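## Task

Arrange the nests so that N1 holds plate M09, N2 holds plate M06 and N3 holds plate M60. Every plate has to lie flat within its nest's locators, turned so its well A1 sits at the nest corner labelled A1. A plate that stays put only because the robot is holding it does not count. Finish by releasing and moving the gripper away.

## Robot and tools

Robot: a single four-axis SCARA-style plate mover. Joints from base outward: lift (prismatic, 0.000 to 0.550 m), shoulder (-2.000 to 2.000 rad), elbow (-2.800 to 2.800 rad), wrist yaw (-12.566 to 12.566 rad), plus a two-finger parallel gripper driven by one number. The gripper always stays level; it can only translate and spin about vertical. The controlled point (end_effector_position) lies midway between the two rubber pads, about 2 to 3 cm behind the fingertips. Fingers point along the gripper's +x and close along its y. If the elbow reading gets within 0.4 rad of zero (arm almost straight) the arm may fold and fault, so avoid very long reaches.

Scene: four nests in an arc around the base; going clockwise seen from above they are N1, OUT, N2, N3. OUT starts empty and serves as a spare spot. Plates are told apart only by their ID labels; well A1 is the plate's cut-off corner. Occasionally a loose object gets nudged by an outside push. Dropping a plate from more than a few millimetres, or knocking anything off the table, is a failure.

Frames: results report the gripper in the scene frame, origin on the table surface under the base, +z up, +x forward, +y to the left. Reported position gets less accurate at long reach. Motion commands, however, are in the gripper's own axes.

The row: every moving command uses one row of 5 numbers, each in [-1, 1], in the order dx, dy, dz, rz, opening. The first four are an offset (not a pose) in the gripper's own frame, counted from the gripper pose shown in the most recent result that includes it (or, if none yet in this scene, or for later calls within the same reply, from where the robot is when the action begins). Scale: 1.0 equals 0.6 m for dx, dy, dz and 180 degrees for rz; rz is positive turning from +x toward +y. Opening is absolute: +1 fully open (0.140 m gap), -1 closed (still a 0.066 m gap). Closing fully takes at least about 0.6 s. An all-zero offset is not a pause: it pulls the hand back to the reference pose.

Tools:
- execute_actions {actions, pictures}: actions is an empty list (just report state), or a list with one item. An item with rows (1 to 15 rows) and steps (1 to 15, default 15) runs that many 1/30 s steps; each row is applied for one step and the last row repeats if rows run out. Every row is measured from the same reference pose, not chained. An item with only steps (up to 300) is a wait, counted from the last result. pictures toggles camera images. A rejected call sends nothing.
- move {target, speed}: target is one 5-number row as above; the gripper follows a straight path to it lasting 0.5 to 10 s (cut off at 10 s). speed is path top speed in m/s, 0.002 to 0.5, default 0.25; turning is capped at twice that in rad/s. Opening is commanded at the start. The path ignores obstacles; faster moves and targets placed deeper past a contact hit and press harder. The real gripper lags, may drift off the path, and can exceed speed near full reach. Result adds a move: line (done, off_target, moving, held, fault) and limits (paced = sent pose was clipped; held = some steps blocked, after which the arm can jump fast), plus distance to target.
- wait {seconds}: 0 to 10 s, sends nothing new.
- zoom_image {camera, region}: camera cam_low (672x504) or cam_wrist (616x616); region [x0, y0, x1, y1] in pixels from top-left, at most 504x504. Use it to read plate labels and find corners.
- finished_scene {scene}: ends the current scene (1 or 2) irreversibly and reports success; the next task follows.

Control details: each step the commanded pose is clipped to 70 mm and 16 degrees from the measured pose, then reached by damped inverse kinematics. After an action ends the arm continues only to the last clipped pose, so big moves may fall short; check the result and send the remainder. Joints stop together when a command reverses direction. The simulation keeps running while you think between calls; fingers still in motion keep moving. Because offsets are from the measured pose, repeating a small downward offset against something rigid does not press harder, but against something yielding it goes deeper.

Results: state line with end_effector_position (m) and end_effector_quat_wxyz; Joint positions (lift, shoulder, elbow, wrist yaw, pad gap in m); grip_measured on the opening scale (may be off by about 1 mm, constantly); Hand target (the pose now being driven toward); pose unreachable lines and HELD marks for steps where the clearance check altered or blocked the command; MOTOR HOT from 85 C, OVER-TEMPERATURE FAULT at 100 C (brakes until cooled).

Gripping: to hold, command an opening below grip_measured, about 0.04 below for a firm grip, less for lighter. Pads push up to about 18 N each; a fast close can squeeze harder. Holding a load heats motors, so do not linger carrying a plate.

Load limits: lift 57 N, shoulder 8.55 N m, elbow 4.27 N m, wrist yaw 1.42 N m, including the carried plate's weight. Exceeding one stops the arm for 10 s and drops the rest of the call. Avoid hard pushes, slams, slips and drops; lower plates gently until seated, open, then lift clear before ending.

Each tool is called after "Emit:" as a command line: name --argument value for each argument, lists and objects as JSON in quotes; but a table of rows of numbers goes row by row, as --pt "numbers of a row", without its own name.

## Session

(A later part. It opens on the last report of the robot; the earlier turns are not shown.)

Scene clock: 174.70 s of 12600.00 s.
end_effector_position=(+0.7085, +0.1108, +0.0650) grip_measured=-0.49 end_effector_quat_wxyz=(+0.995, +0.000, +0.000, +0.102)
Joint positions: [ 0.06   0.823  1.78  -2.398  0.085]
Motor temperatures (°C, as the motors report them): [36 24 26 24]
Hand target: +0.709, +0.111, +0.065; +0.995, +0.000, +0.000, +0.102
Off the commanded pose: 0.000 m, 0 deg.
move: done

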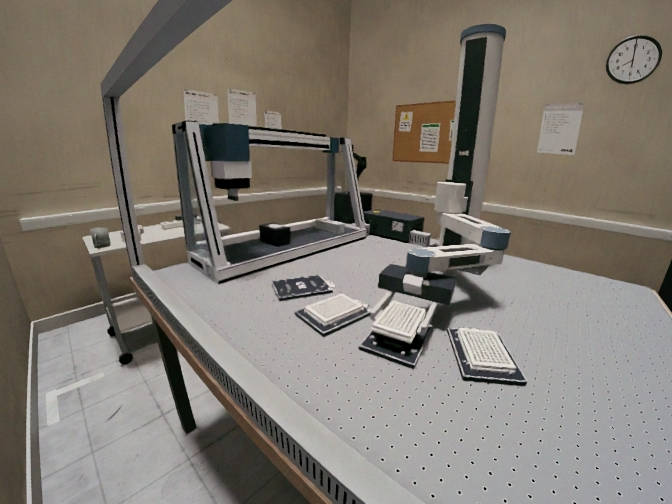

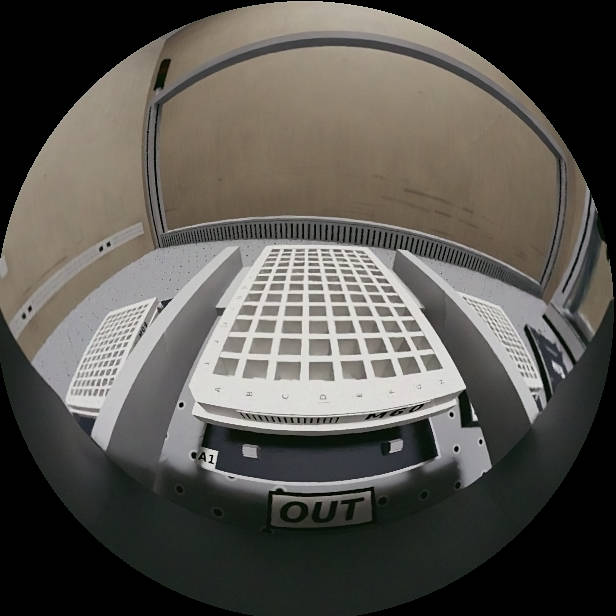

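Emit:
move --target '[-0.158, -0.576, 0.0, -0.208, -0.7]' --speed 0.3

Emit:
move --target '[0.0, 0.0, -0.055, 0.0, -0.7]' --speed 0.05

Emit:
move --target '[0.0, 0.0, 0.0, 0.0, 1.0]' --speed 0.1

Emit:
move --target '[0.0, 0.0, 0.055, 0.0, 1.0]' --speed 0.2

Emit:
move --target '[-0.05, 0.3, 0.0, 0.1, 1.0]' --speed 0.3

Scene clock: 184.70 s of 12600.00 s.
end_effector_position=(+0.6859, -0.2470, +0.0650) grip_measured=-0.49 end_effector_quat_wxyz=(+0.975, +0.000, +0.000, -0.222)
Joint positions: [ 0.06   0.103  1.926 -2.478  0.085]
Motor temperatures (°C, as the motors report them): [36 24 26 24]
Hand target: +0.686, -0.247, +0.065; +0.975, +0.000, +0.000, -0.222
Off the commanded pose: 0.000 m, 0 deg.
After step 90, 5.37 s passed at rest.
move: done

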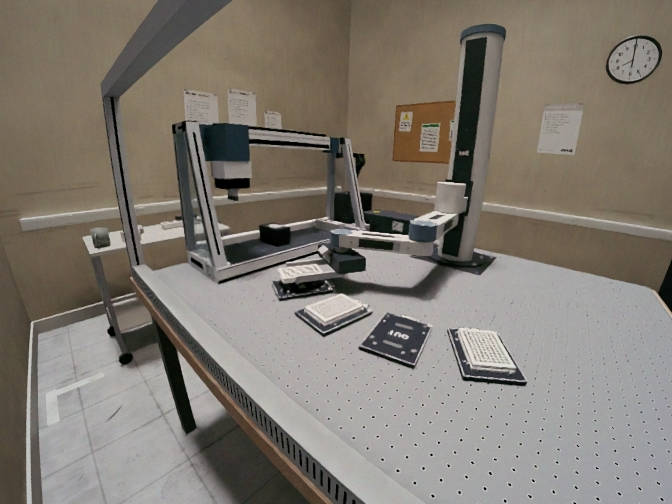

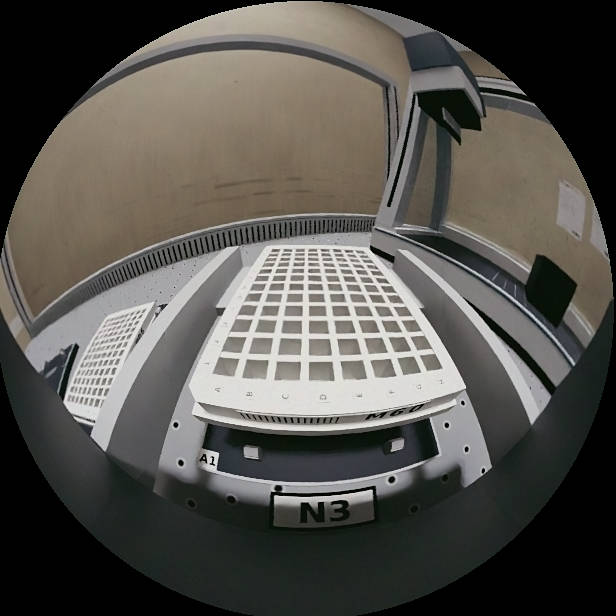

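Scene clock: 185.60 s of 12600.00 s.
end_effector_position=(+0.6862, -0.2466, +0.0319) grip_measured=-0.49 end_effector_quat_wxyz=(+0.975, +0.000, +0.000, -0.221)
Joint positions: [ 0.027  0.103  1.927 -2.476  0.085]
Motor temperatures (°C, as the motors report them): [36 24 26 24]
Hand target: +0.686, -0.247, +0.032; +0.975, +0.000, +0.000, -0.222
Off the commanded pose: 0.001 m, 0 deg.
move: done

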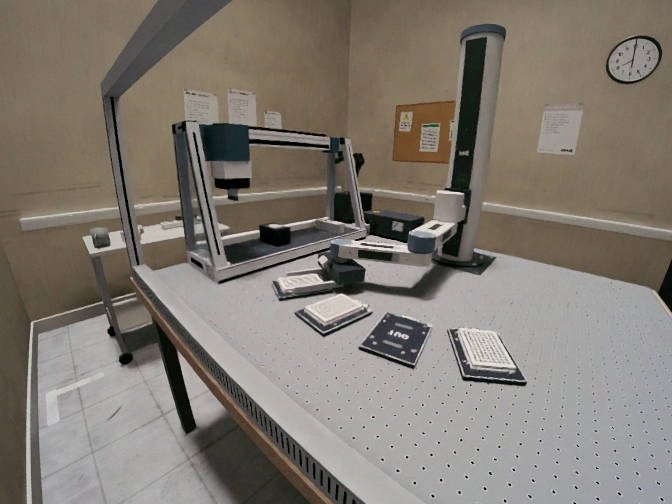

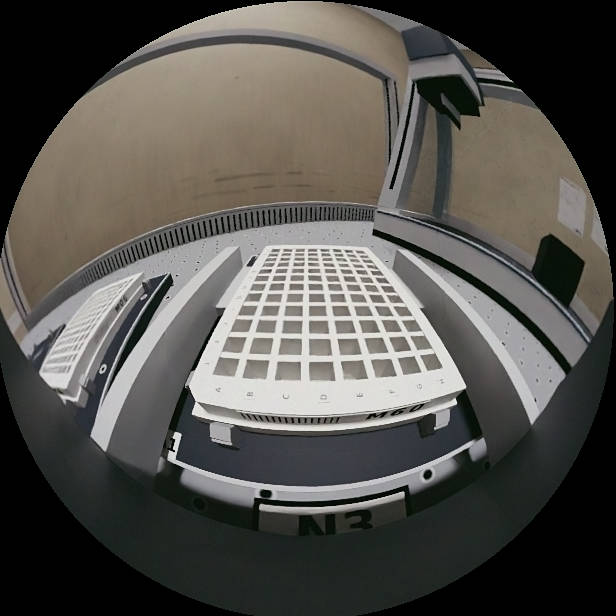

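Scene clock: 186.30 s of 12600.00 s.
end_effector_position=(+0.6862, -0.2465, +0.0319) grip_measured=+0.99 end_effector_quat_wxyz=(+0.975, +0.000, +0.000, -0.221)
Joint positions: [ 0.027  0.104  1.927 -2.476  0.14 ]
Motor temperatures (°C, as the motors report them): [36 24 26 24]
Hand target: +0.686, -0.247, +0.032; +0.975, +0.000, +0.000, -0.221
Off the commanded pose: 0.000 m, 0 deg.
move: done

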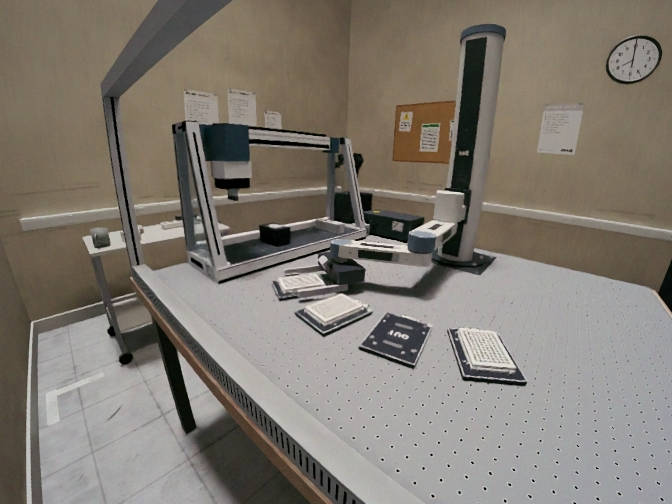

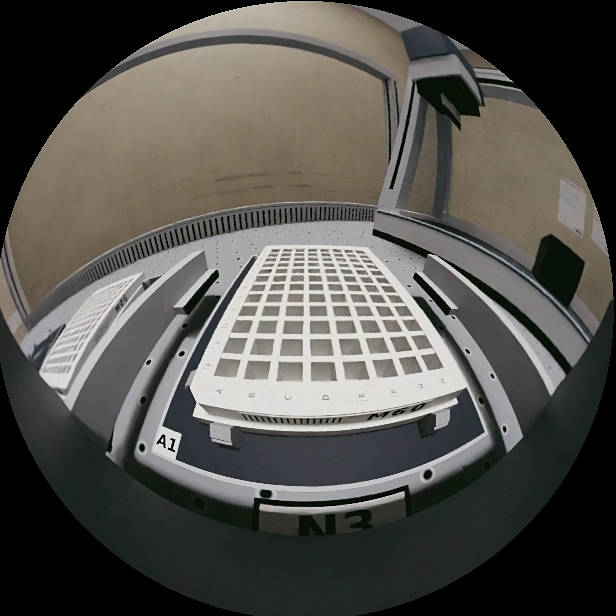

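Scene clock: 187.00 s of 12600.00 s.
end_effector_position=(+0.6862, -0.2465, +0.0650) grip_measured=+0.99 end_effector_quat_wxyz=(+0.975, +0.000, +0.000, -0.221)
Joint positions: [ 0.06   0.104  1.927 -2.476  0.14 ]
Motor temperatures (°C, as the motors report them): [36 24 26 24]
Hand target: +0.686, -0.247, +0.065; +0.975, +0.000, +0.000, -0.221
Off the commanded pose: 0.000 m, 0 deg.
move: done

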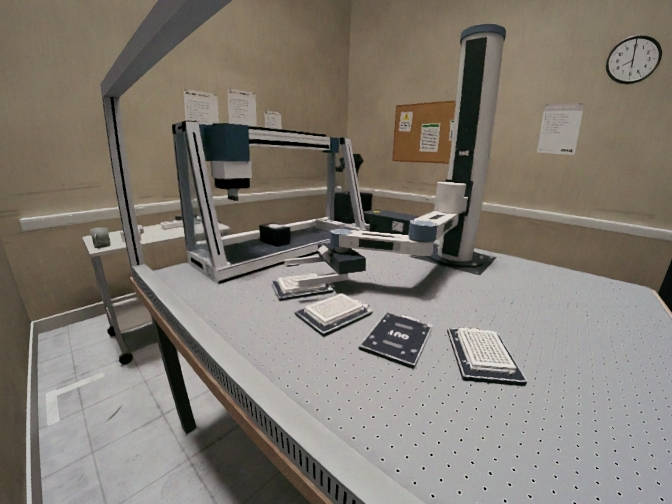

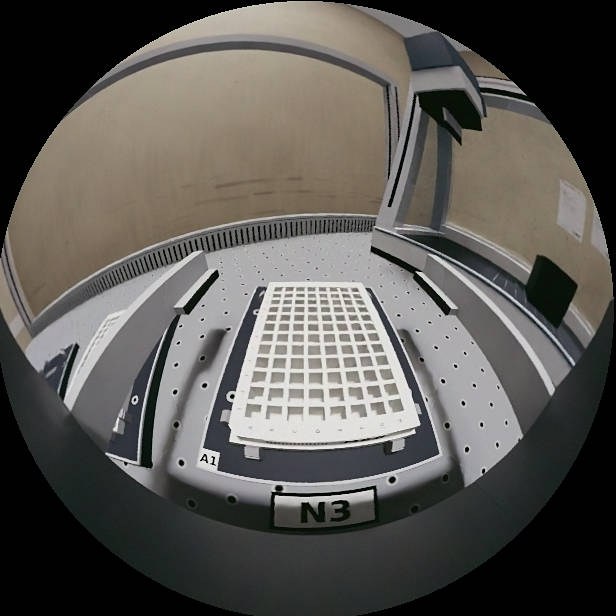

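Scene clock: 187.97 s of 12600.00 s.
end_effector_position=(+0.7368, -0.0710, +0.0650) grip_measured=+0.99 end_effector_quat_wxyz=(+0.998, +0.000, +0.000, -0.065)
Joint positions: [ 0.06   0.434  1.918 -2.483  0.14 ]
Motor temperatures (°C, as the motors report them): [36 24 26 24]
Hand target: +0.737, -0.071, +0.065; +0.998, +0.000, +0.000, -0.066
Off the commanded pose: 0.000 m, 0 deg.
move: done

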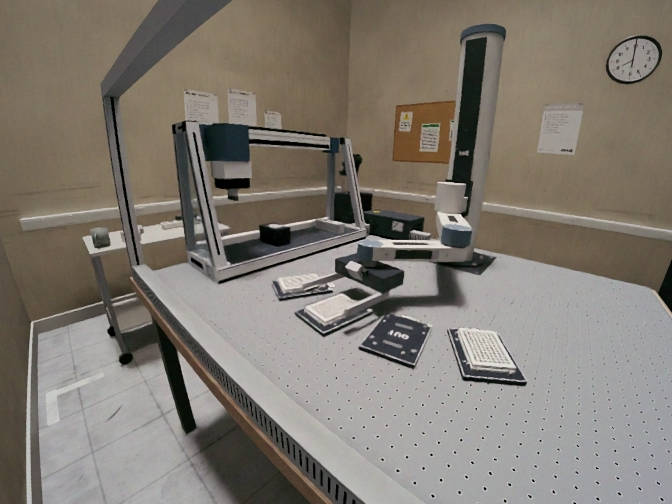

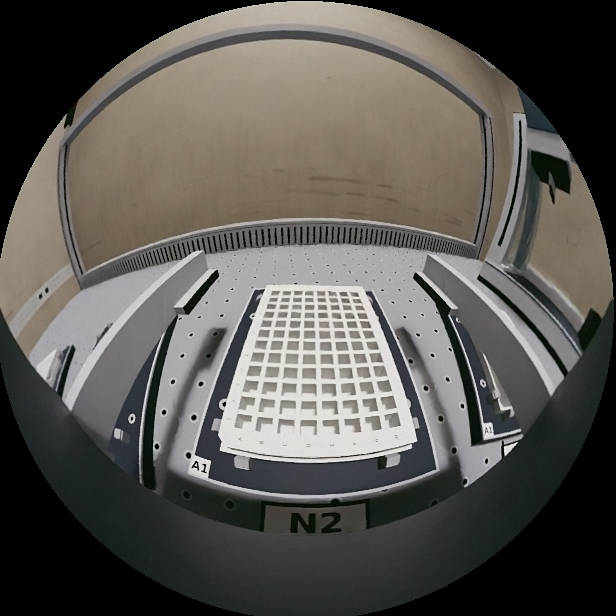

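N2's plate is correctly oriented and seated, and all three plates are in place.

Emit:
finished_scene --scene 2

The scene is finished: the task was done.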